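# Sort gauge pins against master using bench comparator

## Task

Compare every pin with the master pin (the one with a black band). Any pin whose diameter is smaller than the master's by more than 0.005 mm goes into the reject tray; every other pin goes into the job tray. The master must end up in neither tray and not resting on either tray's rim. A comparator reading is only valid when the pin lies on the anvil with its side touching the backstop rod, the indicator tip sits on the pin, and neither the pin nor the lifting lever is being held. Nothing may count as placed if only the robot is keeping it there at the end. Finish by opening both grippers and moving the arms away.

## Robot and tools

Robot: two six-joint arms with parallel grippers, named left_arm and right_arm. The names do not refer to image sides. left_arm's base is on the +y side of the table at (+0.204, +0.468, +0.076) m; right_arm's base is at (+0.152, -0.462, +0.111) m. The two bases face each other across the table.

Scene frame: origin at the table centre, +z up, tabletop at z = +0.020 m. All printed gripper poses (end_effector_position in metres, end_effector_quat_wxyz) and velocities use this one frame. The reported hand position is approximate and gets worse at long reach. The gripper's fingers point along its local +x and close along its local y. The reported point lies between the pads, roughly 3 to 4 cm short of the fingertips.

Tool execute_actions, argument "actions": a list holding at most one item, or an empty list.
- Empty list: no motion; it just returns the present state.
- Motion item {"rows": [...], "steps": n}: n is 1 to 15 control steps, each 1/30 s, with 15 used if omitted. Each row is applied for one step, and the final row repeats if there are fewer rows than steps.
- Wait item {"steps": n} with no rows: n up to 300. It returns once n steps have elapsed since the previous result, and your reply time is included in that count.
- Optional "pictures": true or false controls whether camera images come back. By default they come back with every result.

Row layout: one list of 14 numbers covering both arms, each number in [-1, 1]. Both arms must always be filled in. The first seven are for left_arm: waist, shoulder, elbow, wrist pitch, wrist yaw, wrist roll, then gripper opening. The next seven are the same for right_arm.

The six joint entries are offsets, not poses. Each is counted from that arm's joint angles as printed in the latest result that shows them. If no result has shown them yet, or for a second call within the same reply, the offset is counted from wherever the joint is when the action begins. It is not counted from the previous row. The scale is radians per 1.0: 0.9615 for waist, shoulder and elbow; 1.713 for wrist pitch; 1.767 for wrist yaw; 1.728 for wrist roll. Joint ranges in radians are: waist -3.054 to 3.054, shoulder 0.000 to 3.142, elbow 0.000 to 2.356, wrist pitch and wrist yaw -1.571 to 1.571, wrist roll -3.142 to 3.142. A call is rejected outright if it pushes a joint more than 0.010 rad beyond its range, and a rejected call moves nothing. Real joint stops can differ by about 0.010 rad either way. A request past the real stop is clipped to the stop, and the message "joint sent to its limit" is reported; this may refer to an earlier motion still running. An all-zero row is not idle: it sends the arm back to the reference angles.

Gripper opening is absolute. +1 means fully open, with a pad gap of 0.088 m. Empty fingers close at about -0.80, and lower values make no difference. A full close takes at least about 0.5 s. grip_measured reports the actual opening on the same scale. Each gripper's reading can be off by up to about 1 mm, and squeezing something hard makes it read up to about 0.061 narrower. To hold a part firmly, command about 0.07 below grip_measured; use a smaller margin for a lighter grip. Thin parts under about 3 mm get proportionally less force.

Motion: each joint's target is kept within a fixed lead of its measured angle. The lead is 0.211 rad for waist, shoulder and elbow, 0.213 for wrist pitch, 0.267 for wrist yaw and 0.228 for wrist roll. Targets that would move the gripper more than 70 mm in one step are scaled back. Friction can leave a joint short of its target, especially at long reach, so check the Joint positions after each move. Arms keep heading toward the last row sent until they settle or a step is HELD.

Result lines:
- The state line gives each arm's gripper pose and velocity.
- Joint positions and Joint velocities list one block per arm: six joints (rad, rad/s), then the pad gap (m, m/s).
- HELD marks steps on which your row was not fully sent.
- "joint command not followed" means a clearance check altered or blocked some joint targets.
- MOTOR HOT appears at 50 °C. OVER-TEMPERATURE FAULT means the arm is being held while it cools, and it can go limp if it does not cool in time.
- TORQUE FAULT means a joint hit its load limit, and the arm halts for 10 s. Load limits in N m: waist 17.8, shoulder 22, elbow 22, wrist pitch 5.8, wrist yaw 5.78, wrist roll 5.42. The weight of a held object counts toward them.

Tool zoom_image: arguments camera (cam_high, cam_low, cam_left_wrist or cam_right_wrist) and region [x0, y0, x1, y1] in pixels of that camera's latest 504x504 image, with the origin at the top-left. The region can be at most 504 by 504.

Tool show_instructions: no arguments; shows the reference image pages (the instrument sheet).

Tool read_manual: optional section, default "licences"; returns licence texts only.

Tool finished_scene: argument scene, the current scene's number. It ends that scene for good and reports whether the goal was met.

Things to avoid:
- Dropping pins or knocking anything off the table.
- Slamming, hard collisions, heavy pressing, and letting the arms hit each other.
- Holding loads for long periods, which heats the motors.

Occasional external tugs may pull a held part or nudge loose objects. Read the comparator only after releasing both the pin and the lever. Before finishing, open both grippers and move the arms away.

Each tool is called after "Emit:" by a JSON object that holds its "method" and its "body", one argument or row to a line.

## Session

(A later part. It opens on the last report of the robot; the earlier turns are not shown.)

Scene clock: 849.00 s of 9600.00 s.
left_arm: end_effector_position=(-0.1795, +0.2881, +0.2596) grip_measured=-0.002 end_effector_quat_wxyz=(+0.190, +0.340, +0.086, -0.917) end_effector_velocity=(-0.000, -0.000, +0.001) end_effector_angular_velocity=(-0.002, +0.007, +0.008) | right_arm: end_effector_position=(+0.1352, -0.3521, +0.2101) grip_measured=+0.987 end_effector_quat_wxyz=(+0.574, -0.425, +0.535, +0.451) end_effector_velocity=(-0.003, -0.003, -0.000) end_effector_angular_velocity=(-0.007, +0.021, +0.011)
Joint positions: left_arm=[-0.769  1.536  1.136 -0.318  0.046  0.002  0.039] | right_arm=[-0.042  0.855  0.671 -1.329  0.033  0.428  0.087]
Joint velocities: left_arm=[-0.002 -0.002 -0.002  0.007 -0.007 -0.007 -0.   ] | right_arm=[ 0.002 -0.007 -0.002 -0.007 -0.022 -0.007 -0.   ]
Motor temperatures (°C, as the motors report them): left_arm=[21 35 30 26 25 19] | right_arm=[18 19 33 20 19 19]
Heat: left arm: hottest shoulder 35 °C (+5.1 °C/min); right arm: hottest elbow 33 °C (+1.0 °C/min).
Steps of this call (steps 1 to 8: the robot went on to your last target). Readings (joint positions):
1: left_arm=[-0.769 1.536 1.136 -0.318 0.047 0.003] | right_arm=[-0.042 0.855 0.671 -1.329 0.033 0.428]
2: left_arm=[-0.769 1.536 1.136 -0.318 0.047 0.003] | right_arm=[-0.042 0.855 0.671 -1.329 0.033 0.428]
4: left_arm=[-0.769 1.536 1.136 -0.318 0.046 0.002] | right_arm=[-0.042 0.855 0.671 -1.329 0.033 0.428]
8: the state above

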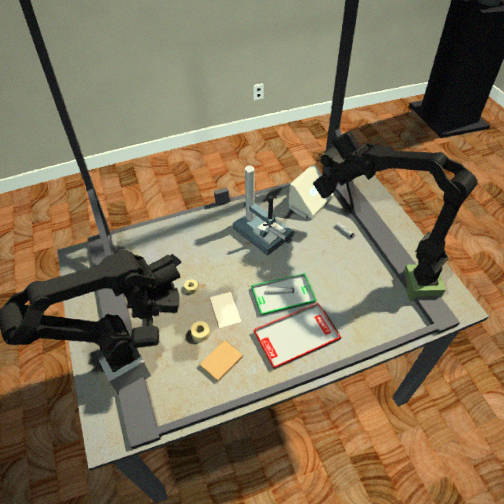

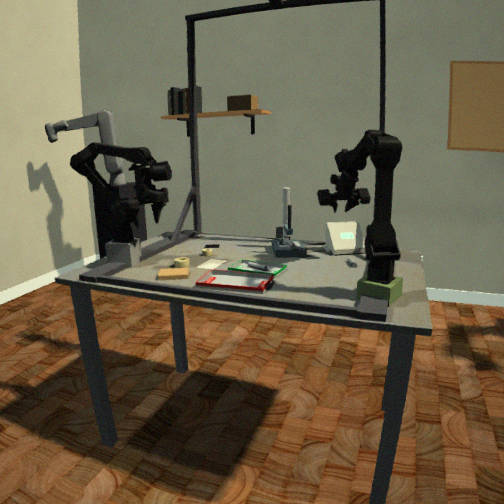

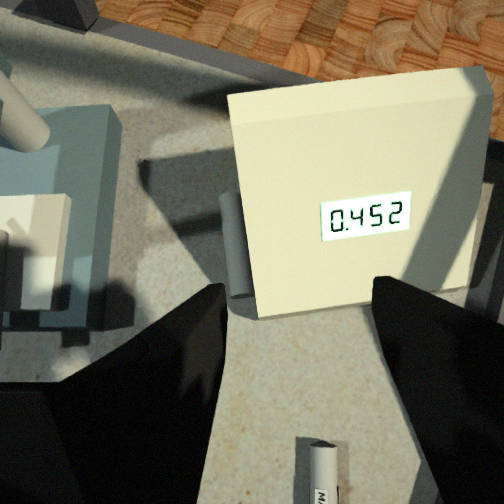

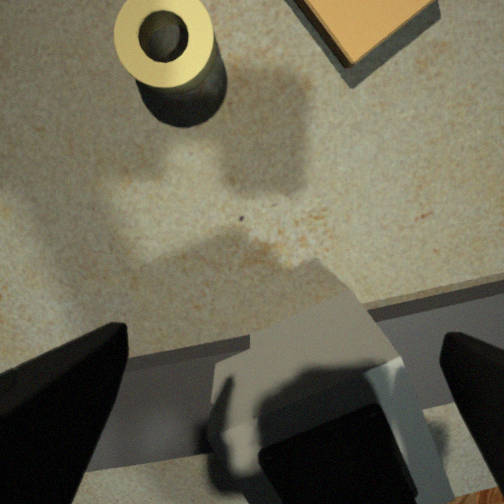

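Emit:
{"method": "execute_actions", "body": {
  "actions": [
    {"rows":[[0.15,0,0,0.01,0.06,0.04,-0.05,0,0,0,0,0,0,1],[0.3,0,0,0.02,0.12,0.08,-0.1,0,0,0,0,0,0,1],[0.45,0,0,0.03,0.19,0.12,-0.1,0,0,0,0,0,0,1],[0.562,0,0,0.04,0.24,0.155,-0.1,0,0,0,0,0,0,1]],"steps":15}
  ],
  "pictures": false
}}

Emit:
{"method": "execute_actions", "body": {
  "actions": [
    {"rows":[[0,0.08,0,0.02,0,0,-0.1,0,0,0,0,0,0,1],[0,0.16,0,0.04,0,0,-0.1,0,0,0,0,0,0,1],[0,0.25,0,0.06,0,0,-0.1,0,0,0,0,0,0,1],[0,0.33,0,0.07,0,0,-0.1,0,0,0,0,0,0,1]],"steps":15}
  ]
}}

Scene clock: 854.93 s of 9600.00 s.
left_arm: end_effector_position=(-0.0807, +0.1517, +0.2801) grip_measured=-0.098 end_effector_quat_wxyz=(+0.216, +0.270, +0.091, -0.934) end_effector_velocity=(-0.005, +0.008, +0.000) end_effector_angular_velocity=(+0.013, +0.012, -0.040) | right_arm: end_effector_position=(+0.1352, -0.3521, +0.2101) grip_measured=+0.987 end_effector_quat_wxyz=(+0.574, -0.425, +0.535, +0.451) end_effector_velocity=(-0.003, -0.003, -0.001) end_effector_angular_velocity=(-0.012, +0.020, +0.006)
Joint positions: left_arm=[-0.228  1.536  1.136 -0.252  0.463  0.264  0.034] | right_arm=[-0.042  0.855  0.671 -1.329  0.033  0.428  0.087]
Joint velocities: left_arm=[-0.007 -0.002 -0.002 -0.007  0.037  0.007 -0.001] | right_arm=[-0.002 -0.002 -0.002 -0.007 -0.022 -0.007  0.   ]
Motor temperatures (°C, as the motors report them): left_arm=[21 34 31 26 24 19] | right_arm=[18 19 33 20 19 19]
Heat: left arm: hottest shoulder 34 °C (+5.1 °C/min); right arm: hottest elbow 33 °C (+1.0 °C/min).
Steps of this call (steps 1 to 15: the robot went on to your last target; steps 16 to 90: nothing new was sent; then 2.43 s passed at rest; steps 91 to 105: all 15 steps of this action). Readings (joint positions):
91: left_arm=[-0.752 1.536 1.136 -0.318 0.081 0.017] | right_arm=[-0.042 0.855 0.671 -1.329 0.033 0.428]
92: left_arm=[-0.709 1.536 1.136 -0.311 0.139 0.053] | right_arm=[-0.042 0.855 0.671 -1.329 0.033 0.428]
94: left_arm=[-0.582 1.536 1.136 -0.282 0.286 0.151] | right_arm=[-0.042 0.855 0.671 -1.329 0.033 0.428]
98: left_arm=[-0.332 1.536 1.136 -0.255 0.423 0.240] | right_arm=[-0.042 0.855 0.671 -1.329 0.033 0.428]
105: the state above

Scene clock: 855.43 s of 9600.00 s.
left_arm: end_effector_position=(-0.0970, +0.1268, +0.1636) grip_measured=-0.098 end_effector_quat_wxyz=(+0.197, +0.337, +0.158, -0.907) end_effector_velocity=(-0.003, -0.004, +0.018) end_effector_angular_velocity=(-0.033, +0.020, +0.007) | right_arm: end_effector_position=(+0.1352, -0.3521, +0.2101) grip_measured=+0.987 end_effector_quat_wxyz=(+0.574, -0.425, +0.535, +0.451) end_effector_velocity=(-0.001, -0.001, +0.001) end_effector_angular_velocity=(+0.001, +0.007, +0.005)
Joint positions: left_arm=[-0.228  1.854  1.134 -0.132  0.464  0.264  0.034] | right_arm=[-0.042  0.855  0.671 -1.329  0.033  0.428  0.087]
Joint velocities: left_arm=[-0.002 -0.027  0.022 -0.007 -0.007 -0.007 -0.   ] | right_arm=[-0.002 -0.007  0.002 -0.007 -0.007 -0.007 -0.   ]
Motor temperatures (°C, as the motors report them): left_arm=[21 34 31 26 24 19] | right_arm=[18 19 33 20 19 19]
Heat: left arm: hottest shoulder 34 °C (+5.0 °C/min); right arm: hottest elbow 33 °C (+1.0 °C/min).
Steps of this call (steps 1 to 15: all 15 steps of this action). Readings (joint positions):
1: left_arm=[-0.228 1.548 1.136 -0.247 0.463 0.264] | right_arm=[-0.042 0.855 0.671 -1.329 0.033 0.428]
2: left_arm=[-0.228 1.572 1.138 -0.224 0.463 0.264] | right_arm=[-0.042 0.855 0.671 -1.329 0.033 0.428]
4: left_arm=[-0.228 1.655 1.152 -0.172 0.464 0.264] | right_arm=[-0.042 0.855 0.671 -1.329 0.033 0.428]
8: left_arm=[-0.228 1.823 1.142 -0.152 0.464 0.264] | right_arm=[-0.042 0.855 0.671 -1.329 0.033 0.428]
15: the state above

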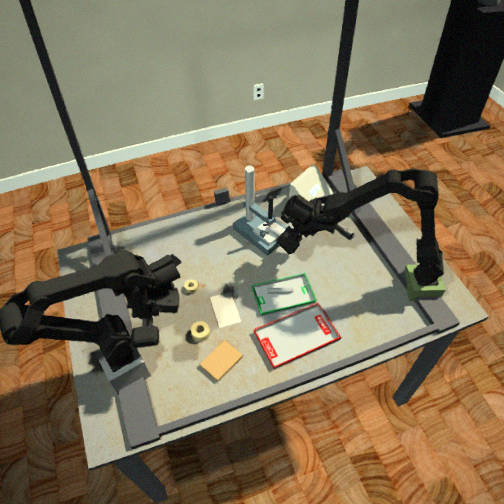

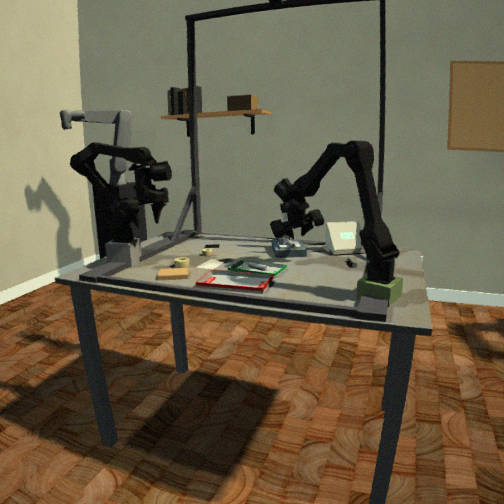

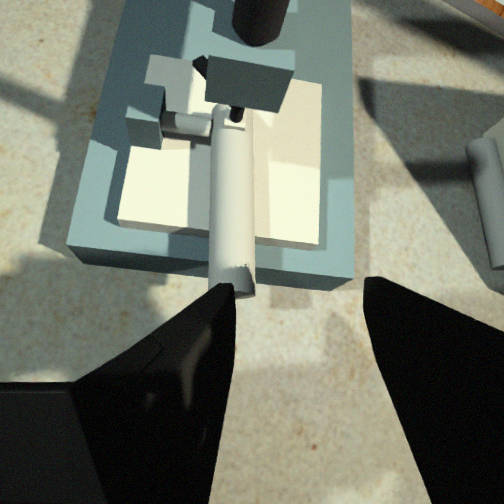

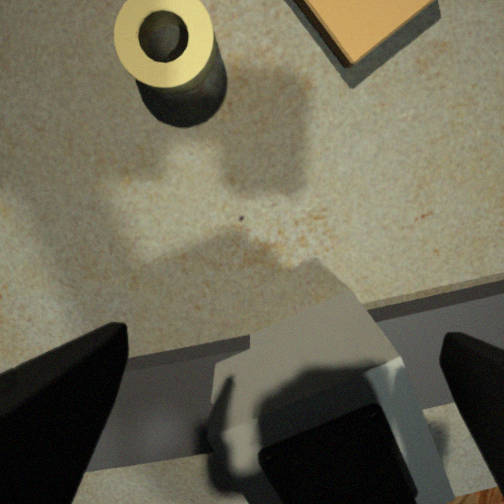

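Emit:
{"method": "execute_actions", "body": {
  "actions": [
    {"rows":[[0,0.04,0.03,0,0,0,-0.1,0,0,0,0,0,0,1],[0,0.08,0.06,0,0,0,-0.1,0,0,0,0,0,0,1],[0,0.12,0.09,0,0,0,-0.1,0,0,0,0,0,0,1],[0,0.155,0.12,0,0,0,-0.1,0,0,0,0,0,0,1]],"steps":12}
  ]
}}

Scene clock: 861.30 s of 9600.00 s.
left_arm: end_effector_position=(-0.1098, +0.1072, +0.1360) grip_measured=-0.098 end_effector_quat_wxyz=(+0.193, +0.351, +0.172, -0.900) end_effector_velocity=(-0.005, -0.011, +0.016) end_effector_angular_velocity=(-0.025, +0.014, +0.012) | right_arm: end_effector_position=(+0.1352, -0.3521, +0.2101) grip_measured=+0.987 end_effector_quat_wxyz=(+0.574, -0.425, +0.535, +0.451) end_effector_velocity=(+0.000, -0.002, -0.001) end_effector_angular_velocity=(-0.009, +0.004, +0.015)
Joint positions: left_arm=[-0.228  1.995  1.233 -0.132  0.464  0.264  0.034] | right_arm=[-0.042  0.855  0.671 -1.329  0.033  0.428  0.087]
Joint velocities: left_arm=[ 0.002 -0.002  0.051 -0.022 -0.007 -0.007 -0.   ] | right_arm=[-0.007 -0.002 -0.002 -0.007 -0.007 -0.022 -0.   ]
Motor temperatures (°C, as the motors report them): left_arm=[20 34 31 26 24 19] | right_arm=[18 19 33 20 19 19]
Heat: left arm: hottest shoulder 34 °C (+4.0 °C/min); right arm: hottest elbow 33 °C (+0.0 °C/min).
Steps of this call (steps 1 to 15: the robot went on to your last target; steps 16 to 90: nothing new was sent; then 2.47 s passed at rest; steps 91 to 102: all 12 steps of this action). Readings (joint positions):
91: left_arm=[-0.228 1.858 1.136 -0.132 0.464 0.264] | right_arm=[-0.042 0.855 0.671 -1.329 0.033 0.428]
92: left_arm=[-0.228 1.870 1.147 -0.133 0.464 0.264] | right_arm=[-0.042 0.855 0.671 -1.329 0.033 0.428]
94: left_arm=[-0.228 1.918 1.191 -0.133 0.464 0.264] | right_arm=[-0.042 0.855 0.671 -1.329 0.033 0.428]
98: left_arm=[-0.228 1.986 1.231 -0.131 0.464 0.264] | right_arm=[-0.042 0.855 0.671 -1.329 0.033 0.428]
102: the state above

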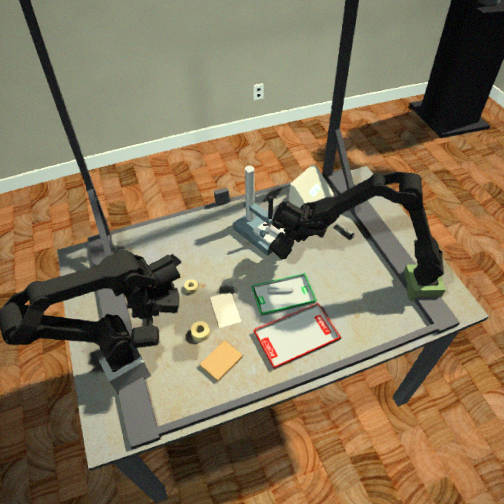

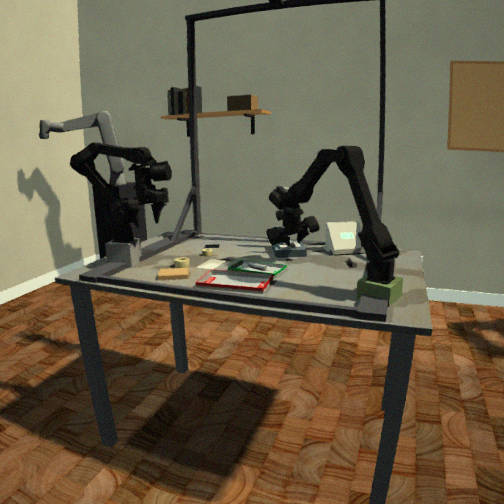

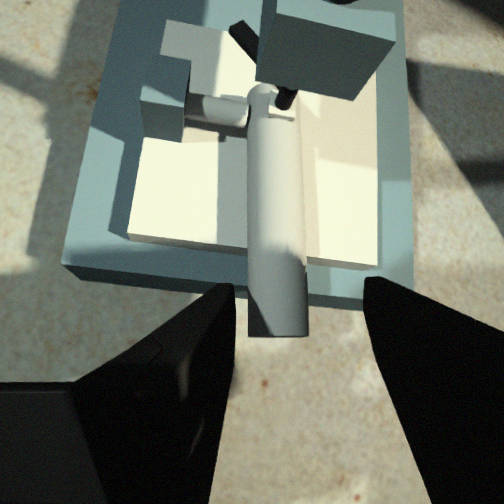

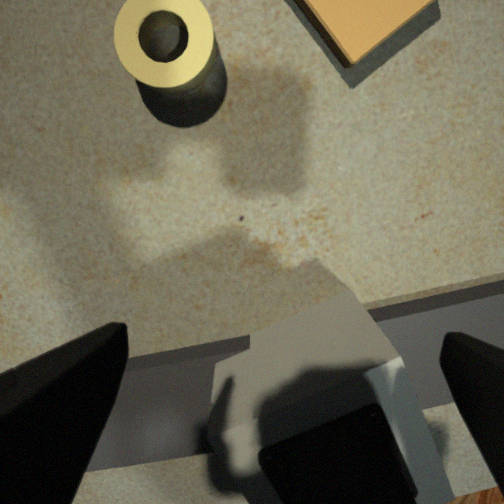

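Good. To (2.065,1.303,−.15), then close.

Emit:
{"method": "execute_actions", "body": {
  "actions": [
    {"rows":[[0,0.02,0.025,0,0,0,-0.1,0,0,0,0,0,0,1],[0,0.045,0.05,-0.005,0,0,-0.1,0,0,0,0,0,0,1],[0,0.073,0.073,-0.012,0,0,-0.1,0,0,0,0,0,0,1]],"steps":12}
  ],
  "pictures": false
}}

Emit:
{"method": "execute_actions", "body": {
  "actions": [
    {"rows":[[0,0,0,0,0,0,-0.25,0,0,0,0,0,0,1],[0,0,0,0,0,0,-0.35,0,0,0,0,0,0,1],[0,0,0,0,0,0,-0.45,0,0,0,0,0,0,1],[0,0,0,0,0,0,-0.5,0,0,0,0,0,0,1],[0,0,0,0,0,0,-0.62,0,0,0,0,0,0,1]],"steps":15}
  ]
}}

Scene clock: 867.10 s of 9600.00 s.
left_arm: end_effector_position=(-0.1156, +0.0981, +0.1260) grip_measured=-0.098 end_effector_quat_wxyz=(+0.190, +0.357, +0.178, -0.897) end_effector_velocity=(-0.000, -0.004, +0.003) end_effector_angular_velocity=(-0.001, -0.006, +0.027) | right_arm: end_effector_position=(+0.1352, -0.3521, +0.2101) grip_measured=+0.987 end_effector_quat_wxyz=(+0.574, -0.425, +0.535, +0.451) end_effector_velocity=(-0.001, +0.001, +0.000) end_effector_angular_velocity=(+0.010, +0.009, +0.005)
Joint positions: left_arm=[-0.228  2.056  1.291 -0.15   0.464  0.264  0.034] | right_arm=[-0.042  0.855  0.671 -1.329  0.033  0.428  0.087]
Joint velocities: left_arm=[-0.002 -0.002  0.012 -0.007 -0.022 -0.022 -0.   ] | right_arm=[-0.002 -0.007 -0.002  0.007 -0.007 -0.007 -0.   ]
Motor temperatures (°C, as the motors report them): left_arm=[20 34 31 26 23 19] | right_arm=[18 19 33 20 19 19]
Heat: left arm: hottest shoulder 34 °C (+3.0 °C/min); right arm: hottest elbow 33 °C (+0.0 °C/min).
Steps of this call (steps 1 to 15: the robot went on to your last target; steps 16 to 90: nothing new was sent; then 2.40 s passed at rest; steps 91 to 102: all 12 steps of this action). Readings (joint positions):
91: left_arm=[-0.228 1.997 1.242 -0.132 0.464 0.264] | right_arm=[-0.042 0.855 0.671 -1.329 0.033 0.428]
92: left_arm=[-0.228 2.002 1.248 -0.135 0.464 0.264] | right_arm=[-0.042 0.855 0.671 -1.329 0.033 0.428]
94: left_arm=[-0.228 2.026 1.274 -0.139 0.464 0.264] | right_arm=[-0.042 0.855 0.671 -1.329 0.033 0.428]
98: left_arm=[-0.228 2.051 1.290 -0.149 0.464 0.264] | right_arm=[-0.042 0.855 0.671 -1.329 0.033 0.428]
102: the state above

Scene clock: 867.60 s of 9600.00 s.
left_arm: end_effector_position=(-0.1165, +0.0993, +0.1261) grip_measured=-0.515 end_effector_quat_wxyz=(+0.188, +0.357, +0.179, -0.897) end_effector_velocity=(-0.001, +0.003, -0.003) end_effector_angular_velocity=(+0.012, -0.010, +0.002) | right_arm: end_effector_position=(+0.1352, -0.3521, +0.2101) grip_measured=+0.987 end_effector_quat_wxyz=(+0.574, -0.425, +0.535, +0.451) end_effector_velocity=(-0.004, -0.001, -0.001) end_effector_angular_velocity=(+0.003, +0.023, -0.004)
Joint positions: left_arm=[-0.229  2.056  1.291 -0.151  0.468  0.264  0.014] | right_arm=[-0.042  0.855  0.671 -1.329  0.033  0.428  0.087]
Joint velocities: left_arm=[-0.007  0.002 -0.002 -0.007 -0.007 -0.007  0.   ] | right_arm=[ 0.002 -0.007 -0.007  0.007 -0.022  0.007  0.   ]
Motor temperatures (°C, as the motors report them): left_arm=[20 34 31 26 23 19] | right_arm=[18 19 33 20 19 19]
Heat: left arm: hottest shoulder 34 °C (+3.0 °C/min); right arm: hottest elbow 33 °C (+0.0 °C/min).
Steps of this call (steps 1 to 15: all 15 steps of this action). Readings (joint positions):
1: left_arm=[-0.228 2.056 1.291 -0.150 0.464 0.264] | right_arm=[-0.042 0.855 0.671 -1.329 0.033 0.428]
2: left_arm=[-0.228 2.056 1.291 -0.150 0.464 0.264] | right_arm=[-0.042 0.855 0.671 -1.329 0.033 0.428]
4: left_arm=[-0.228 2.056 1.291 -0.150 0.464 0.264] | right_arm=[-0.042 0.855 0.671 -1.329 0.033 0.428]
8: left_arm=[-0.229 2.056 1.291 -0.151 0.468 0.264] | right_arm=[-0.042 0.855 0.671 -1.329 0.033 0.428]
15: the state above

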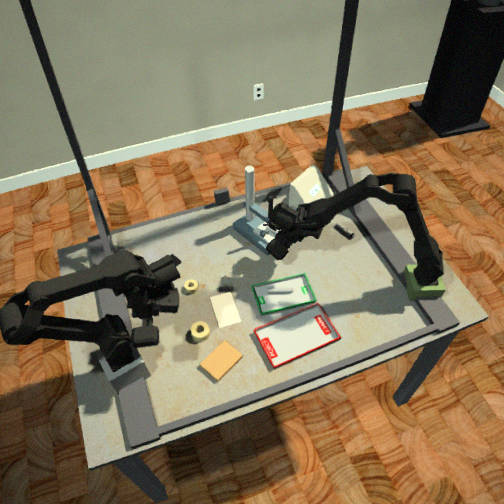

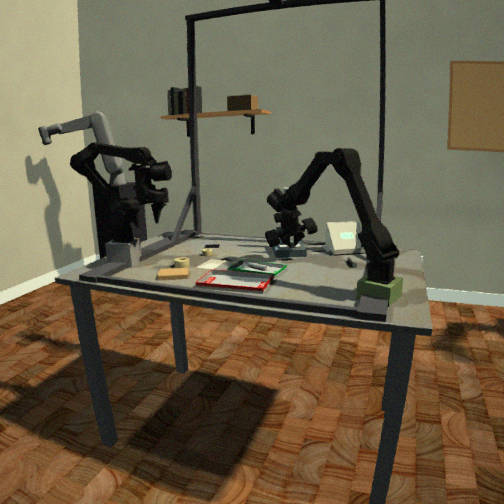

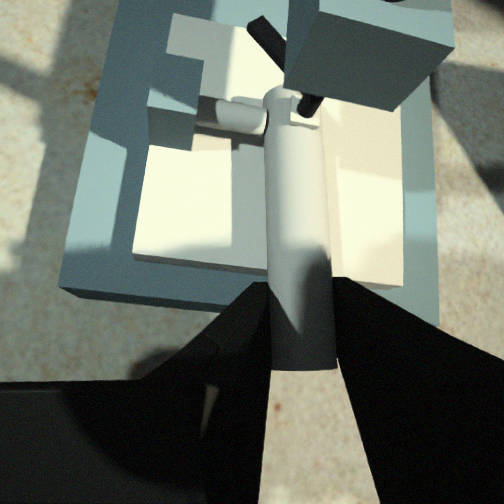

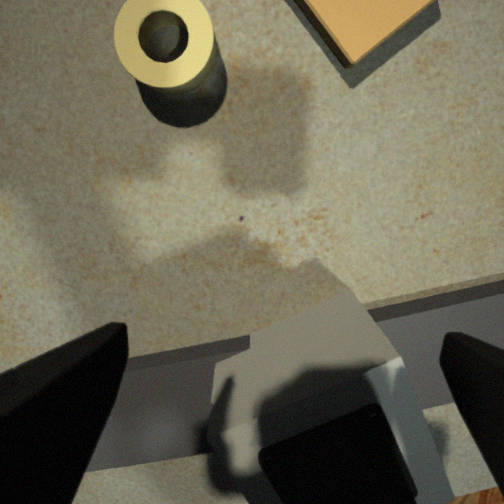

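Emit:
{"method": "execute_actions", "body": {
  "actions": [
    {"rows":[[-0.03,0,0,0,0,0,-0.64,0,0,0,0,0,0,1],[-0.06,0,0,0,0,0,-0.64,0,0,0,0,0,0,1],[-0.085,0,0,0,0,0,-0.64,0,0,0,0,0,0,1]],"steps":12}
  ],
  "pictures": false
}}

Emit:
{"method": "execute_actions", "body": {
  "actions": [
    {"rows":[[0,0,0.02,0,0,0,-0.64,0,0,0,0,0,0,1],[0,-0.05,-0.01,0,0,0,-0.64,0,0,0,0,0,0,1],[0,-0.12,-0.05,0,0,0,-0.64,0,0,0,0,0,0,1],[0,-0.2,-0.1,0,0,0,-0.64,0,0,0,0,0,0,1],[0,-0.29,-0.15,0,0,0,-0.64,0,0,0,0,0,0,1],[0,-0.39,-0.21,0,0,0,-0.64,0,0,0,0,0,0,1],[0,-0.49,-0.28,0,0,0,-0.64,0,0,0,0,0,0,1],[0,-0.58,-0.355,0,0,0,-0.64,0,0,0,0,0,0,1]],"steps":15}
  ],
  "pictures": false
}}

Emit:
{"method": "execute_actions", "body": {
  "actions": [
    {"rows":[[0.07,0,0,0,-0.1,-0.03,-0.64,0,0,0,0,0,0,1],[0.14,0,0,0,-0.2,-0.07,-0.64,0,0,0,0,0,0,1],[0.21,0,0,0,-0.3,-0.1,-0.64,0,0,0,0,0,0,1],[0.27,0,0,0,-0.4,-0.135,-0.64,0,0,0,0,0,0,1]],"steps":15}
  ],
  "pictures": false
}}

Emit:
{"method": "execute_actions", "body": {
  "actions": [
    {"rows":[[0,0.1,0.03,0.01,0,0,-0.64,0,0,0,0,0,0,1],[0,0.2,0.07,0.02,0,0,-0.64,0,0,0,0,0,0,1],[0,0.3,0.11,0.03,0,0,-0.64,0,0,0,0,0,0,1],[0,0.4,0.14,0.04,0,0,-0.64,0,0,0,0,0,0,1],[0,0.44,0.155,0.045,0,0,-0.64,0,0,0,0,0,0,1]],"steps":15}
  ]
}}

Scene clock: 879.97 s of 9600.00 s.
left_arm: end_effector_position=(-0.1454, +0.1263, +0.1258) grip_measured=-0.515 end_effector_quat_wxyz=(+0.153, +0.365, +0.163, -0.904) end_effector_velocity=(+0.001, -0.002, +0.000) end_effector_angular_velocity=(-0.001, -0.006, +0.027) | right_arm: end_effector_position=(+0.1352, -0.3521, +0.2101) grip_measured=+0.987 end_effector_quat_wxyz=(+0.574, -0.425, +0.535, +0.451) end_effector_velocity=(+0.001, -0.002, -0.000) end_effector_angular_velocity=(-0.006, -0.009, +0.009)
Joint positions: left_arm=[-0.312  2.056  1.291 -0.151  0.463  0.264  0.014] | right_arm=[-0.042  0.855  0.671 -1.329  0.033  0.428  0.087]
Joint velocities: left_arm=[-0.002 -0.002 -0.002  0.007 -0.022 -0.022 -0.   ] | right_arm=[ 0.002 -0.002 -0.002 -0.007  0.007 -0.007 -0.   ]
Motor temperatures (°C, as the motors report them): left_arm=[19 35 31 26 22 19] | right_arm=[18 19 33 20 19 19]
Heat: left arm: hottest shoulder 35 °C (+3.0 °C/min); right arm: hottest elbow 33 °C (+0.0 °C/min).
Steps of this call (steps 1 to 15: the robot went on to your last target; steps 16 to 90: nothing new was sent; then 8.97 s passed at rest; steps 91 to 102: all 12 steps of this action). Readings (joint positions):
91: left_arm=[-0.231 2.056 1.291 -0.151 0.467 0.264] | right_arm=[-0.042 0.855 0.671 -1.329 0.033 0.428]
92: left_arm=[-0.236 2.056 1.291 -0.151 0.463 0.264] | right_arm=[-0.042 0.855 0.671 -1.329 0.033 0.428]
94: left_arm=[-0.260 2.056 1.291 -0.151 0.459 0.264] | right_arm=[-0.042 0.855 0.671 -1.329 0.033 0.428]
98: left_arm=[-0.308 2.056 1.291 -0.151 0.463 0.264] | right_arm=[-0.042 0.855 0.671 -1.329 0.033 0.428]
102: the state above

Scene clock: 880.47 s of 9600.00 s.
left_arm: end_effector_position=(-0.0940, +0.1922, +0.2400) grip_measured=-0.515 end_effector_quat_wxyz=(+0.174, +0.286, +0.091, -0.938) end_effector_velocity=(+0.009, +0.012, +0.096) end_effector_angular_velocity=(-0.200, +0.155, +0.007) | right_arm: end_effector_position=(+0.1352, -0.3521, +0.2101) grip_measured=+0.987 end_effector_quat_wxyz=(+0.574, -0.425, +0.535, +0.451) end_effector_velocity=(+0.001, +0.002, +0.001) end_effector_angular_velocity=(+0.013, -0.005, +0.004)
Joint positions: left_arm=[-0.312  1.508  0.97  -0.15   0.461  0.264  0.014] | right_arm=[-0.042  0.855  0.671 -1.329  0.033  0.428  0.087]
Joint velocities: left_arm=[-0.002 -0.252 -0.002  0.007 -0.007 -0.007 -0.   ] | right_arm=[-0.002 -0.002  0.002  0.007  0.007 -0.007 -0.   ]
Motor temperatures (°C, as the motors report them): left_arm=[19 35 30 26 22 19] | right_arm=[18 19 33 20 19 19]
Heat: left arm: hottest shoulder 35 °C (+3.0 °C/min); right arm: hottest elbow 33 °C (+0.0 °C/min).
Steps of this call (steps 1 to 15: all 15 steps of this action). Readings (joint positions):
1: left_arm=[-0.312 2.056 1.292 -0.151 0.463 0.264] | right_arm=[-0.042 0.855 0.671 -1.329 0.033 0.428]
2: left_arm=[-0.312 2.051 1.292 -0.151 0.463 0.264] | right_arm=[-0.042 0.855 0.671 -1.329 0.033 0.428]
4: left_arm=[-0.312 2.007 1.260 -0.151 0.461 0.264] | right_arm=[-0.042 0.855 0.671 -1.329 0.033 0.428]
8: left_arm=[-0.312 1.785 1.087 -0.150 0.461 0.264] | right_arm=[-0.042 0.855 0.671 -1.329 0.033 0.428]
15: the state above

Scene clock: 880.97 s of 9600.00 s.
left_arm: end_effector_position=(+0.0775, +0.0771, +0.2312) grip_measured=-0.514 end_effector_quat_wxyz=(+0.601, +0.313, +0.141, -0.722) end_effector_velocity=(+0.014, -0.001, +0.002) end_effector_angular_velocity=(-0.029, -0.076, +0.110) | right_arm: end_effector_position=(+0.1352, -0.3521, +0.2101) grip_measured=+0.987 end_effector_quat_wxyz=(+0.574, -0.425, +0.535, +0.451) end_effector_velocity=(+0.002, -0.005, -0.001) end_effector_angular_velocity=(-0.020, -0.012, +0.004)
Joint positions: left_arm=[-0.049  1.51   0.97  -0.153 -0.227  0.038  0.014] | right_arm=[-0.042  0.855  0.671 -1.329  0.033  0.428  0.087]
Joint velocities: left_arm=[-0.022 -0.002 -0.002 -0.007 -0.154 -0.022 -0.   ] | right_arm=[-0.002 -0.002 -0.002 -0.022  0.007 -0.007 -0.   ]
Motor temperatures (°C, as the motors report them): left_arm=[19 35 31 26 22 19] | right_arm=[18 19 33 20 19 19]
Heat: left arm: hottest shoulder 35 °C (+3.0 °C/min); right arm: hottest elbow 33 °C (+0.0 °C/min).
Steps of this call (steps 1 to 15: all 15 steps of this action). Readings (joint positions):
1: left_arm=[-0.309 1.504 0.970 -0.150 0.435 0.255] | right_arm=[-0.042 0.855 0.671 -1.329 0.033 0.428]
2: left_arm=[-0.294 1.504 0.970 -0.150 0.373 0.229] | right_arm=[-0.042 0.855 0.671 -1.329 0.033 0.428]
4: left_arm=[-0.224 1.507 0.970 -0.152 0.255 0.167] | right_arm=[-0.042 0.855 0.671 -1.329 0.033 0.428]
8: left_arm=[-0.086 1.510 0.970 -0.153 -0.044 0.068] | right_arm=[-0.042 0.855 0.671 -1.329 0.033 0.428]
15: the state above

Scene clock: 881.47 s of 9600.00 s.
left_arm: end_effector_position=(+0.0600, +0.0348, +0.1148) grip_measured=-0.514 end_effector_quat_wxyz=(+0.572, +0.403, +0.188, -0.690) end_effector_velocity=(-0.017, -0.042, +0.057) end_effector_angular_velocity=(-0.171, +0.070, +0.008) | right_arm: end_effector_position=(+0.1352, -0.3521, +0.2101) grip_measured=+0.987 end_effector_quat_wxyz=(+0.574, -0.425, +0.535, +0.451) end_effector_velocity=(-0.003, +0.000, -0.001) end_effector_angular_velocity=(-0.002, +0.022, +0.006)
Joint positions: left_arm=[-0.049  1.941  1.107 -0.079 -0.228  0.038  0.014] | right_arm=[-0.042  0.855  0.671 -1.329  0.033  0.428  0.087]
Joint velocities: left_arm=[-0.002 -0.027  0.12   0.037 -0.007 -0.007 -0.   ] | right_arm=[-0.002  0.002 -0.002  0.007 -0.022 -0.007  0.   ]
Motor temperatures (°C, as the motors report them): left_arm=[19 35 31 26 22 19] | right_arm=[18 19 33 20 19 19]
Heat: left arm: hottest shoulder 35 °C (+2.0 °C/min); right arm: hottest elbow 33 °C (+0.0 °C/min).
Steps of this call (steps 1 to 15: all 15 steps of this action). Readings (joint positions):
1: left_arm=[-0.049 1.525 0.972 -0.153 -0.228 0.038] | right_arm=[-0.042 0.855 0.671 -1.329 0.033 0.428]
2: left_arm=[-0.049 1.558 0.987 -0.147 -0.228 0.038] | right_arm=[-0.042 0.855 0.671 -1.329 0.033 0.428]
4: left_arm=[-0.049 1.668 1.045 -0.111 -0.228 0.038] | right_arm=[-0.042 0.855 0.671 -1.329 0.033 0.428]
8: left_arm=[-0.049 1.881 1.105 -0.083 -0.228 0.038] | right_arm=[-0.042 0.855 0.671 -1.329 0.033 0.428]
15: the state above

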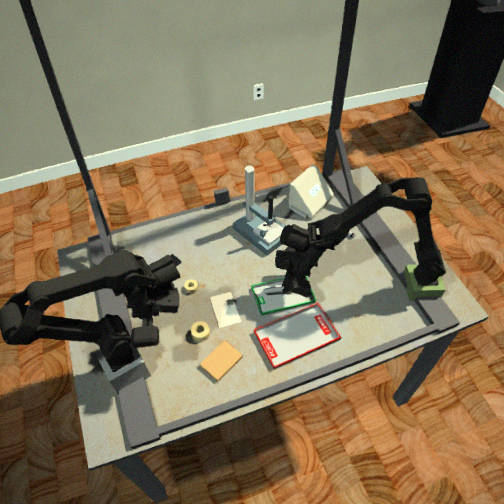

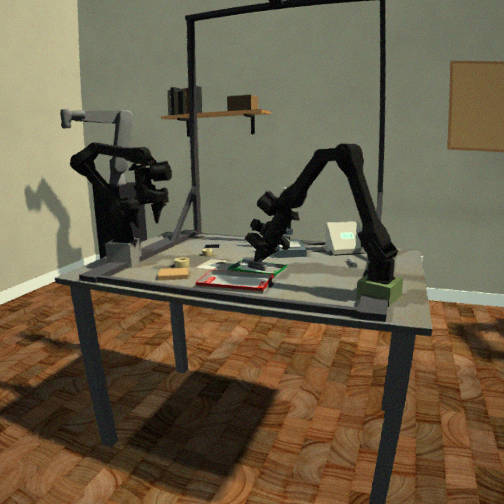

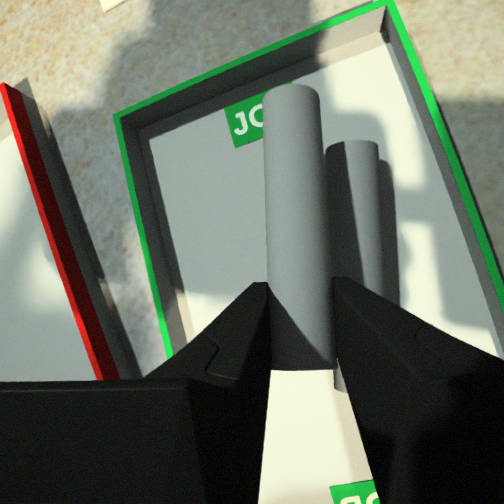

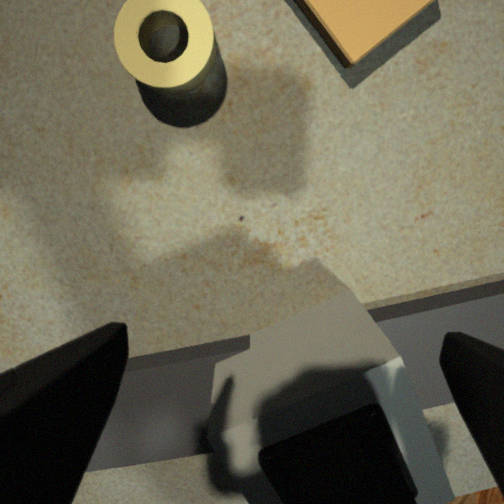

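Emit:
{"method": "execute_actions", "body": {
  "actions": [
    {"rows":[[0.03,0.01,-0.01,0,0,0,-0.64,0,0,0,0,0,0,1],[0.055,0.025,-0.02,0,0,0,-0.64,0,0,0,0,0,0,1]],"steps":12}
  ]
}}

Scene clock: 884.47 s of 9600.00 s.
left_arm: end_effector_position=(+0.0857, +0.0342, +0.1001) grip_measured=-0.514 end_effector_quat_wxyz=(+0.583, +0.412, +0.208, -0.668) end_effector_velocity=(-0.000, -0.001, +0.001) end_effector_angular_velocity=(-0.009, +0.001, +0.008) | right_arm: end_effector_position=(+0.1352, -0.3521, +0.2101) grip_measured=+0.987 end_effector_quat_wxyz=(+0.574, -0.425, +0.535, +0.451) end_effector_velocity=(-0.000, -0.002, -0.001) end_effector_angular_velocity=(-0.009, +0.003, +0.035)
Joint positions: left_arm=[ 0.005  1.962  1.091 -0.08  -0.226  0.038  0.014] | right_arm=[-0.042  0.855  0.671 -1.329  0.033  0.428  0.087]
Joint velocities: left_arm=[-0.002 -0.002 -0.002  0.007 -0.007 -0.007 -0.   ] | right_arm=[-0.002 -0.002 -0.002 -0.007 -0.007 -0.037  0.   ]
Motor temperatures (°C, as the motors report them): left_arm=[19 35 31 26 22 19] | right_arm=[18 19 33 20 19 19]
Heat: left arm: hottest shoulder 35 °C (+2.0 °C/min); right arm: hottest elbow 33 °C (+0.0 °C/min).
Steps of this call (steps 1 to 15: the robot went on to your last target; steps 16 to 78: nothing new was sent; steps 79 to 90: all 12 steps of this action). Readings (joint positions):
79: left_arm=[-0.048 1.941 1.111 -0.078 -0.227 0.038] | right_arm=[-0.042 0.855 0.671 -1.329 0.033 0.428]
80: left_arm=[-0.041 1.943 1.108 -0.078 -0.226 0.038] | right_arm=[-0.042 0.855 0.671 -1.329 0.033 0.428]
82: left_arm=[-0.019 1.947 1.104 -0.078 -0.226 0.038] | right_arm=[-0.042 0.855 0.671 -1.329 0.033 0.428]
86: left_arm=[0.005 1.960 1.093 -0.080 -0.226 0.038] | right_arm=[-0.042 0.855 0.671 -1.329 0.033 0.428]
90: the state above

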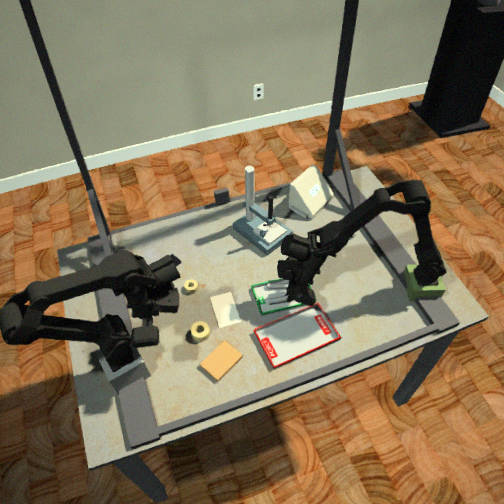

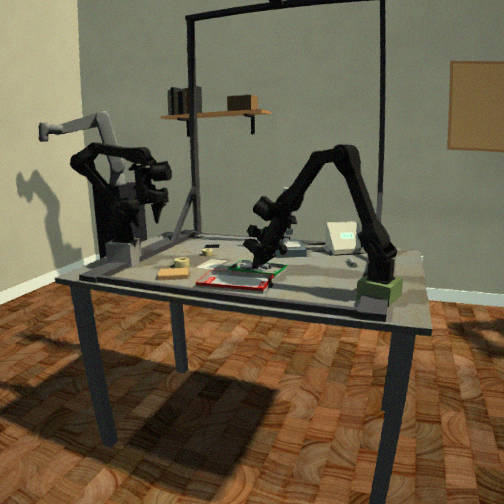

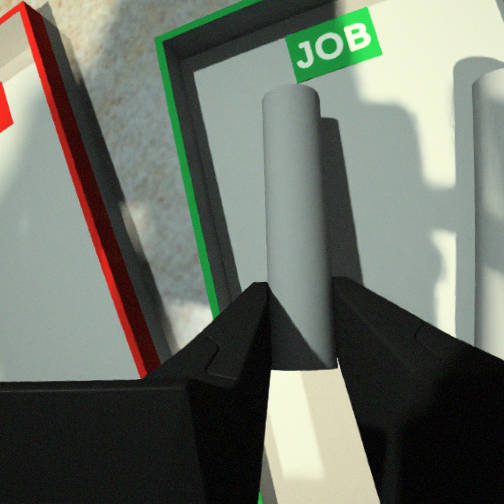

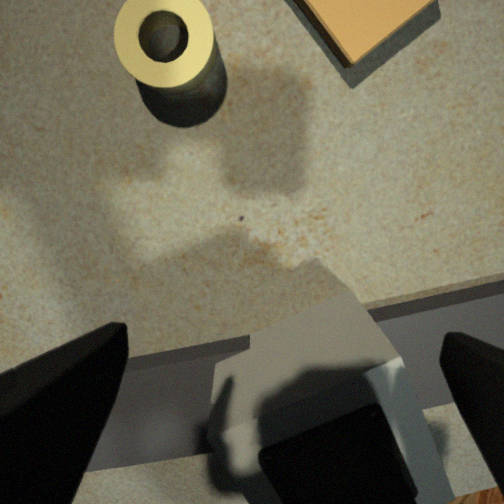

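Emit:
{"method": "execute_actions", "body": {
  "actions": [
    {"rows":[[-0.015,0.01,0,0,0,0,-0.64,0,0,0,0,0,0,1],[-0.03,0.02,0,0,0,0,-0.64,0,0,0,0,0,0,1],[-0.03,0.035,0,0,0,0,-0.64,0,0,0,0,0,0,1]],"steps":12}
  ],
  "pictures": false
}}

Emit:
{"method": "execute_actions", "body": {
  "actions": [
    {"rows":[[0,0,0,0,0,0,-0.55,0,0,0,0,0,0,1],[0,0,0,0,0,0,-0.5,0,0,0,0,0,0,1],[0,0,0,0,0,0,-0.46,0,0,0,0,0,0,1],[0,0,0,0,0,0,-0.42,0,0,0,0,0,0,1],[0,0,0,0,0,0,-0.37,0,0,0,0,0,0,1],[0,0,0,0,0,0,-0.32,0,0,0,0,0,0,1],[0,0,0,0,0,0,-0.27,0,0,0,0,0,0,1]],"steps":15}
  ]
}}

Scene clock: 890.33 s of 9600.00 s.
left_arm: end_effector_position=(+0.0797, +0.0369, +0.0946) grip_measured=-0.514 end_effector_quat_wxyz=(+0.579, +0.420, +0.205, -0.668) end_effector_velocity=(+0.000, +0.000, +0.001) end_effector_angular_velocity=(-0.000, -0.002, +0.008) | right_arm: end_effector_position=(+0.1352, -0.3521, +0.2101) grip_measured=+0.987 end_effector_quat_wxyz=(+0.574, -0.425, +0.535, +0.451) end_effector_velocity=(+0.002, -0.002, -0.001) end_effector_angular_velocity=(-0.011, -0.010, +0.004)
Joint positions: left_arm=[-0.013  1.975  1.091 -0.079 -0.236  0.038  0.014] | right_arm=[-0.042  0.855  0.671 -1.329  0.033  0.428  0.087]
Joint velocities: left_arm=[-0.002 -0.002  0.002 -0.007 -0.007 -0.007 -0.   ] | right_arm=[-0.002  0.002 -0.002 -0.007  0.007 -0.007  0.   ]
Motor temperatures (°C, as the motors report them): left_arm=[19 35 30 26 22 19] | right_arm=[18 19 33 20 19 19]
Heat: left arm: hottest shoulder 35 °C (+2.0 °C/min); right arm: hottest elbow 33 °C (+0.0 °C/min).
Steps of this call (steps 1 to 15: the robot went on to your last target; steps 16 to 90: nothing new was sent; then 2.47 s passed at rest; steps 91 to 102: all 12 steps of this action). Readings (joint positions):
91: left_arm=[0.004 1.962 1.091 -0.080 -0.226 0.038] | right_arm=[-0.042 0.855 0.671 -1.329 0.033 0.428]
92: left_arm=[0.001 1.964 1.091 -0.080 -0.226 0.038] | right_arm=[-0.042 0.855 0.671 -1.329 0.033 0.428]
94: left_arm=[-0.009 1.972 1.091 -0.079 -0.229 0.038] | right_arm=[-0.042 0.855 0.671 -1.329 0.033 0.428]
98: left_arm=[-0.013 1.975 1.091 -0.079 -0.236 0.038] | right_arm=[-0.042 0.855 0.671 -1.329 0.033 0.428]
102: the state above

Scene clock: 890.83 s of 9600.00 s.
left_arm: end_effector_position=(+0.0798, +0.0368, +0.0947) grip_measured=-0.277 end_effector_quat_wxyz=(+0.579, +0.420, +0.204, -0.668) end_effector_velocity=(-0.002, -0.000, +0.001) end_effector_angular_velocity=(-0.005, +0.013, -0.001) | right_arm: end_effector_position=(+0.1352, -0.3521, +0.2101) grip_measured=+0.987 end_effector_quat_wxyz=(+0.574, -0.425, +0.535, +0.451) end_effector_velocity=(-0.003, -0.000, -0.002) end_effector_angular_velocity=(-0.002, +0.022, +0.006)
Joint positions: left_arm=[-0.013  1.975  1.091 -0.079 -0.237  0.038  0.025] | right_arm=[-0.042  0.855  0.671 -1.329  0.033  0.428  0.087]
Joint velocities: left_arm=[-0.002 -0.002 -0.002  0.007  0.007 -0.007  0.002] | right_arm=[-0.002 -0.002 -0.007  0.007 -0.022 -0.007 -0.   ]
Motor temperatures (°C, as the motors report them): left_arm=[19 35 30 26 22 19] | right_arm=[18 19 33 20 19 19]
Heat: left arm: hottest shoulder 35 °C (+2.0 °C/min); right arm: hottest elbow 33 °C (+0.0 °C/min).
Steps of this call (steps 1 to 15: all 15 steps of this action). Readings (joint positions):
1: left_arm=[-0.013 1.975 1.091 -0.079 -0.236 0.038] | right_arm=[-0.042 0.855 0.671 -1.329 0.033 0.428]
2: left_arm=[-0.013 1.975 1.091 -0.079 -0.236 0.038] | right_arm=[-0.042 0.855 0.671 -1.329 0.033 0.428]
4: left_arm=[-0.013 1.975 1.091 -0.079 -0.237 0.038] | right_arm=[-0.042 0.855 0.671 -1.329 0.033 0.428]
8: left_arm=[-0.013 1.975 1.091 -0.079 -0.237 0.038] | right_arm=[-0.042 0.855 0.671 -1.329 0.033 0.428]
15: the state above

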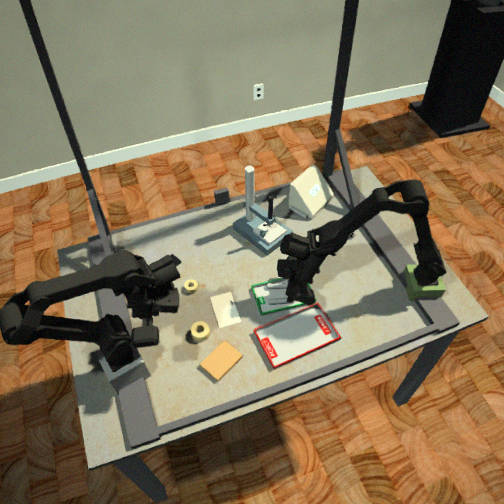

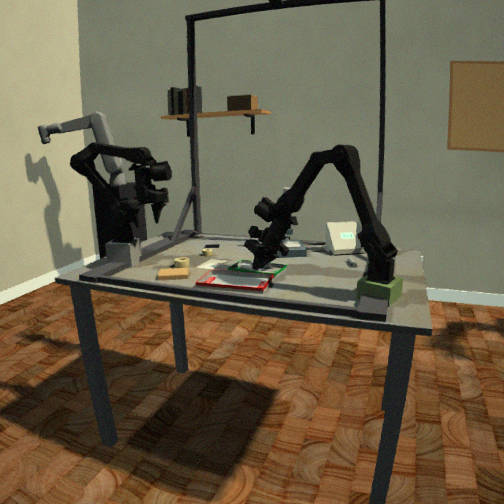

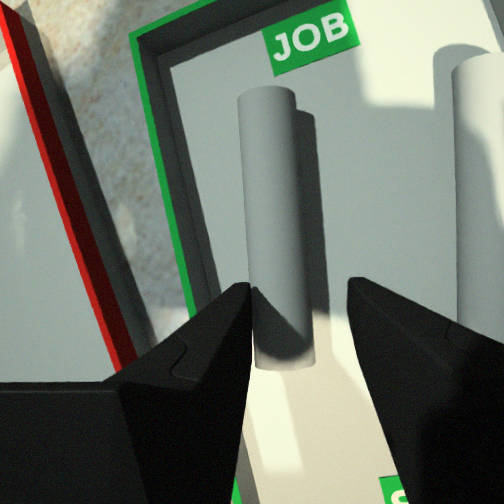

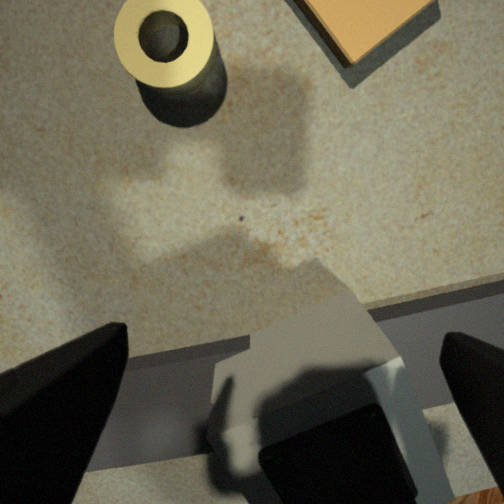

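Emit:
{"method": "execute_actions", "body": {
  "actions": [
    {"rows":[[0,-0.08,0,0,0,0,-0.27,0,0,0,0,0,0,1],[0,-0.18,0,0,0,0,-0.27,0,0,0,0,0,0,1],[0,-0.28,-0.03,0,0,0,-0.27,0,0,0,0,0,0,1],[0,-0.38,-0.07,-0.02,0,0,-0.2,0,0,0,0,0,0,1],[0,-0.49,-0.12,-0.04,0,0,-0.1,0,0,0,0,0,0,1]],"steps":15}
  ],
  "pictures": false
}}

Emit:
{"method": "execute_actions", "body": {
  "actions": [
    {"rows":[[-0.15,0,0,0,0.03,0,-0.1,0,0,0,0,0,0,1],[-0.3,0,0,0,0.06,0,-0.1,0,0,0,0,0,0,1],[-0.45,0,0,0,0.09,-0.01,-0.1,0,0,0,0,0,0,1],[-0.6,0,0,0,0.12,-0.02,-0.1,0,0,0,0,0,0,1],[-0.72,0,0,0,0.135,-0.022,-0.1,0,0,0,0,0,0,1]],"steps":15}
  ],
  "pictures": false
}}

Emit:
{"method": "execute_actions", "body": {
  "actions": [
    {"rows":[[0,0.06,0.06,-0.03,0,0,-0.1,0,0,0,0,0,0,1],[0,0.12,0.12,-0.06,0,0,-0.1,0,0,0,0,0,0,1],[0,0.17,0.17,-0.08,0,0,-0.1,0,0,0,0,0,0,1]],"steps":15}
  ]
}}

Scene clock: 900.90 s of 9600.00 s.
left_arm: end_effector_position=(+0.0915, +0.0679, +0.2466) grip_measured=-0.104 end_effector_quat_wxyz=(+0.622, +0.294, +0.136, -0.713) end_effector_velocity=(+0.017, +0.044, -0.109) end_effector_angular_velocity=(+0.323, -0.130, +0.014) | right_arm: end_effector_position=(+0.1352, -0.3521, +0.2101) grip_measured=+0.987 end_effector_quat_wxyz=(+0.574, -0.425, +0.535, +0.451) end_effector_velocity=(-0.003, -0.003, -0.001) end_effector_angular_velocity=(-0.011, +0.021, -0.008)
Joint positions: left_arm=[-0.013  1.498  0.992 -0.145 -0.237  0.038  0.034] | right_arm=[-0.042  0.855  0.671 -1.329  0.033  0.428  0.087]
Joint velocities: left_arm=[-0.007  0.046 -0.164 -0.139 -0.022 -0.007  0.001] | right_arm=[-0.002 -0.002 -0.002 -0.007 -0.022  0.007 -0.   ]
Motor temperatures (°C, as the motors report them): left_arm=[19 35 30 26 21 19] | right_arm=[18 19 33 20 19 19]
Heat: left arm: hottest shoulder 35 °C (+1.0 °C/min); right arm: hottest elbow 33 °C (+0.0 °C/min).
Steps of this call (steps 1 to 15: the robot went on to your last target; steps 16 to 150: nothing new was sent; then 4.57 s passed at rest; steps 151 to 165: all 15 steps of this action). Readings (joint positions):
151: left_arm=[-0.013 1.966 1.091 -0.079 -0.237 0.038] | right_arm=[-0.042 0.855 0.671 -1.329 0.033 0.428]
152: left_arm=[-0.013 1.942 1.089 -0.082 -0.237 0.038] | right_arm=[-0.042 0.855 0.671 -1.329 0.033 0.428]
154: left_arm=[-0.013 1.859 1.062 -0.089 -0.237 0.038] | right_arm=[-0.042 0.855 0.671 -1.329 0.033 0.428]
158: left_arm=[-0.013 1.606 1.005 -0.133 -0.237 0.038] | right_arm=[-0.042 0.855 0.671 -1.329 0.033 0.428]
165: the state above

Scene clock: 901.40 s of 9600.00 s.
left_arm: end_effector_position=(-0.1515, +0.2504, +0.2422) grip_measured=-0.102 end_effector_quat_wxyz=(+0.255, +0.311, +0.084, -0.912) end_effector_velocity=(-0.174, +0.291, -0.006) end_effector_angular_velocity=(+0.063, +0.007, -0.828) | right_arm: end_effector_position=(+0.1352, -0.3521, +0.2101) grip_measured=+0.987 end_effector_quat_wxyz=(+0.574, -0.425, +0.535, +0.451) end_effector_velocity=(-0.000, +0.001, -0.001) end_effector_angular_velocity=(+0.001, +0.006, +0.015)
Joint positions: left_arm=[-0.674  1.5    0.989 -0.145  0.001  0.007  0.034] | right_arm=[-0.042  0.855  0.671 -1.329  0.033  0.428  0.087]
Joint velocities: left_arm=[-0.789  0.002 -0.002 -0.022  0.066 -0.022 -0.   ] | right_arm=[-0.007  0.002 -0.002  0.007 -0.007 -0.022 -0.   ]
Motor temperatures (°C, as the motors report them): left_arm=[19 35 30 26 21 19] | right_arm=[18 19 33 20 19 19]
Heat: left arm: hottest shoulder 35 °C (+1.0 °C/min); right arm: hottest elbow 33 °C (+0.0 °C/min).
Steps of this call (steps 1 to 15: all 15 steps of this action). Readings (joint positions):
1: left_arm=[-0.024 1.499 0.990 -0.149 -0.237 0.038] | right_arm=[-0.042 0.855 0.671 -1.329 0.033 0.428]
2: left_arm=[-0.057 1.500 0.989 -0.150 -0.222 0.038] | right_arm=[-0.042 0.855 0.671 -1.329 0.033 0.428]
4: left_arm=[-0.147 1.500 0.989 -0.147 -0.154 0.033] | right_arm=[-0.042 0.855 0.671 -1.329 0.033 0.428]
8: left_arm=[-0.338 1.500 0.989 -0.145 -0.056 0.015] | right_arm=[-0.042 0.855 0.671 -1.329 0.033 0.428]
15: the state above

Scene clock: 901.90 s of 9600.00 s.
left_arm: end_effector_position=(-0.1704, +0.2401, +0.2193) grip_measured=-0.102 end_effector_quat_wxyz=(+0.246, +0.371, +0.102, -0.889) end_effector_velocity=(-0.005, -0.001, +0.011) end_effector_angular_velocity=(-0.011, +0.019, -0.013) | right_arm: end_effector_position=(+0.1352, -0.3521, +0.2101) grip_measured=+0.987 end_effector_quat_wxyz=(+0.574, -0.425, +0.535, +0.451) end_effector_velocity=(-0.000, -0.002, -0.001) end_effector_angular_velocity=(-0.008, +0.006, -0.009)
Joint positions: left_arm=[-0.675  1.656  1.143 -0.277  0.006  0.007  0.034] | right_arm=[-0.042  0.855  0.671 -1.329  0.033  0.428  0.087]
Joint velocities: left_arm=[-0.002 -0.002  0.027 -0.007  0.007  0.007 -0.   ] | right_arm=[-0.002 -0.002 -0.002 -0.007 -0.007  0.007 -0.   ]
Motor temperatures (°C, as the motors report them): left_arm=[19 35 30 26 21 19] | right_arm=[18 19 33 20 19 19]
Heat: left arm: hottest shoulder 35 °C (+1.0 °C/min); right arm: hottest elbow 33 °C (+0.0 °C/min).
Steps of this call (steps 1 to 15: all 15 steps of this action). Readings (joint positions):
1: left_arm=[-0.691 1.507 0.997 -0.157 0.006 0.007] | right_arm=[-0.042 0.855 0.671 -1.329 0.033 0.428]
2: left_arm=[-0.693 1.526 1.022 -0.187 0.006 0.007] | right_arm=[-0.042 0.855 0.671 -1.329 0.033 0.428]
4: left_arm=[-0.683 1.590 1.093 -0.228 0.006 0.007] | right_arm=[-0.042 0.855 0.671 -1.329 0.033 0.428]
8: left_arm=[-0.675 1.650 1.132 -0.272 0.006 0.007] | right_arm=[-0.042 0.855 0.671 -1.329 0.033 0.428]
15: the state above

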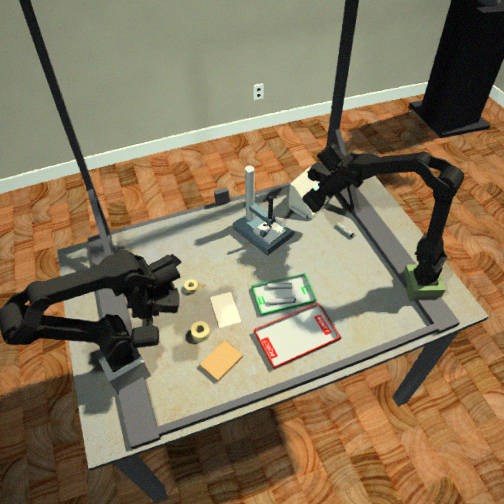

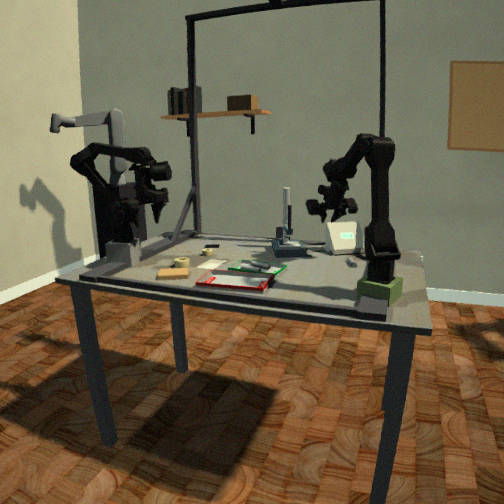

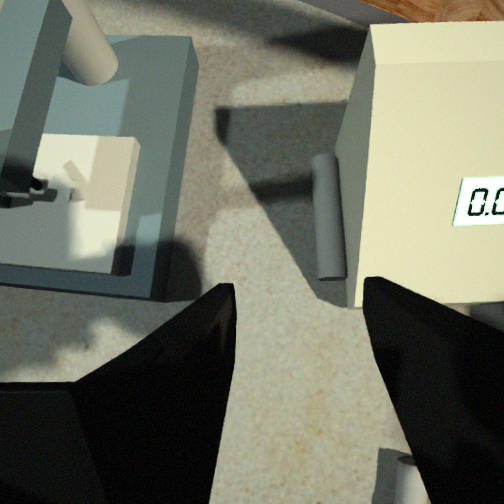

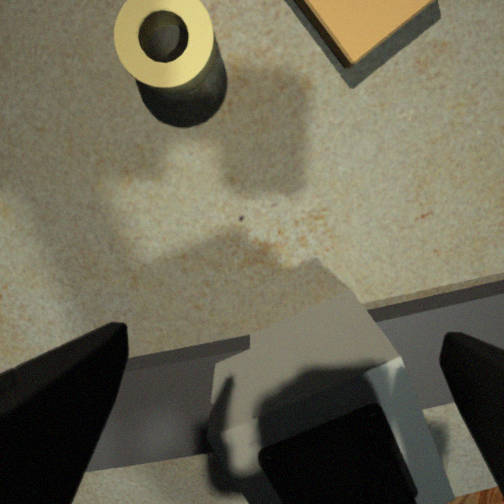

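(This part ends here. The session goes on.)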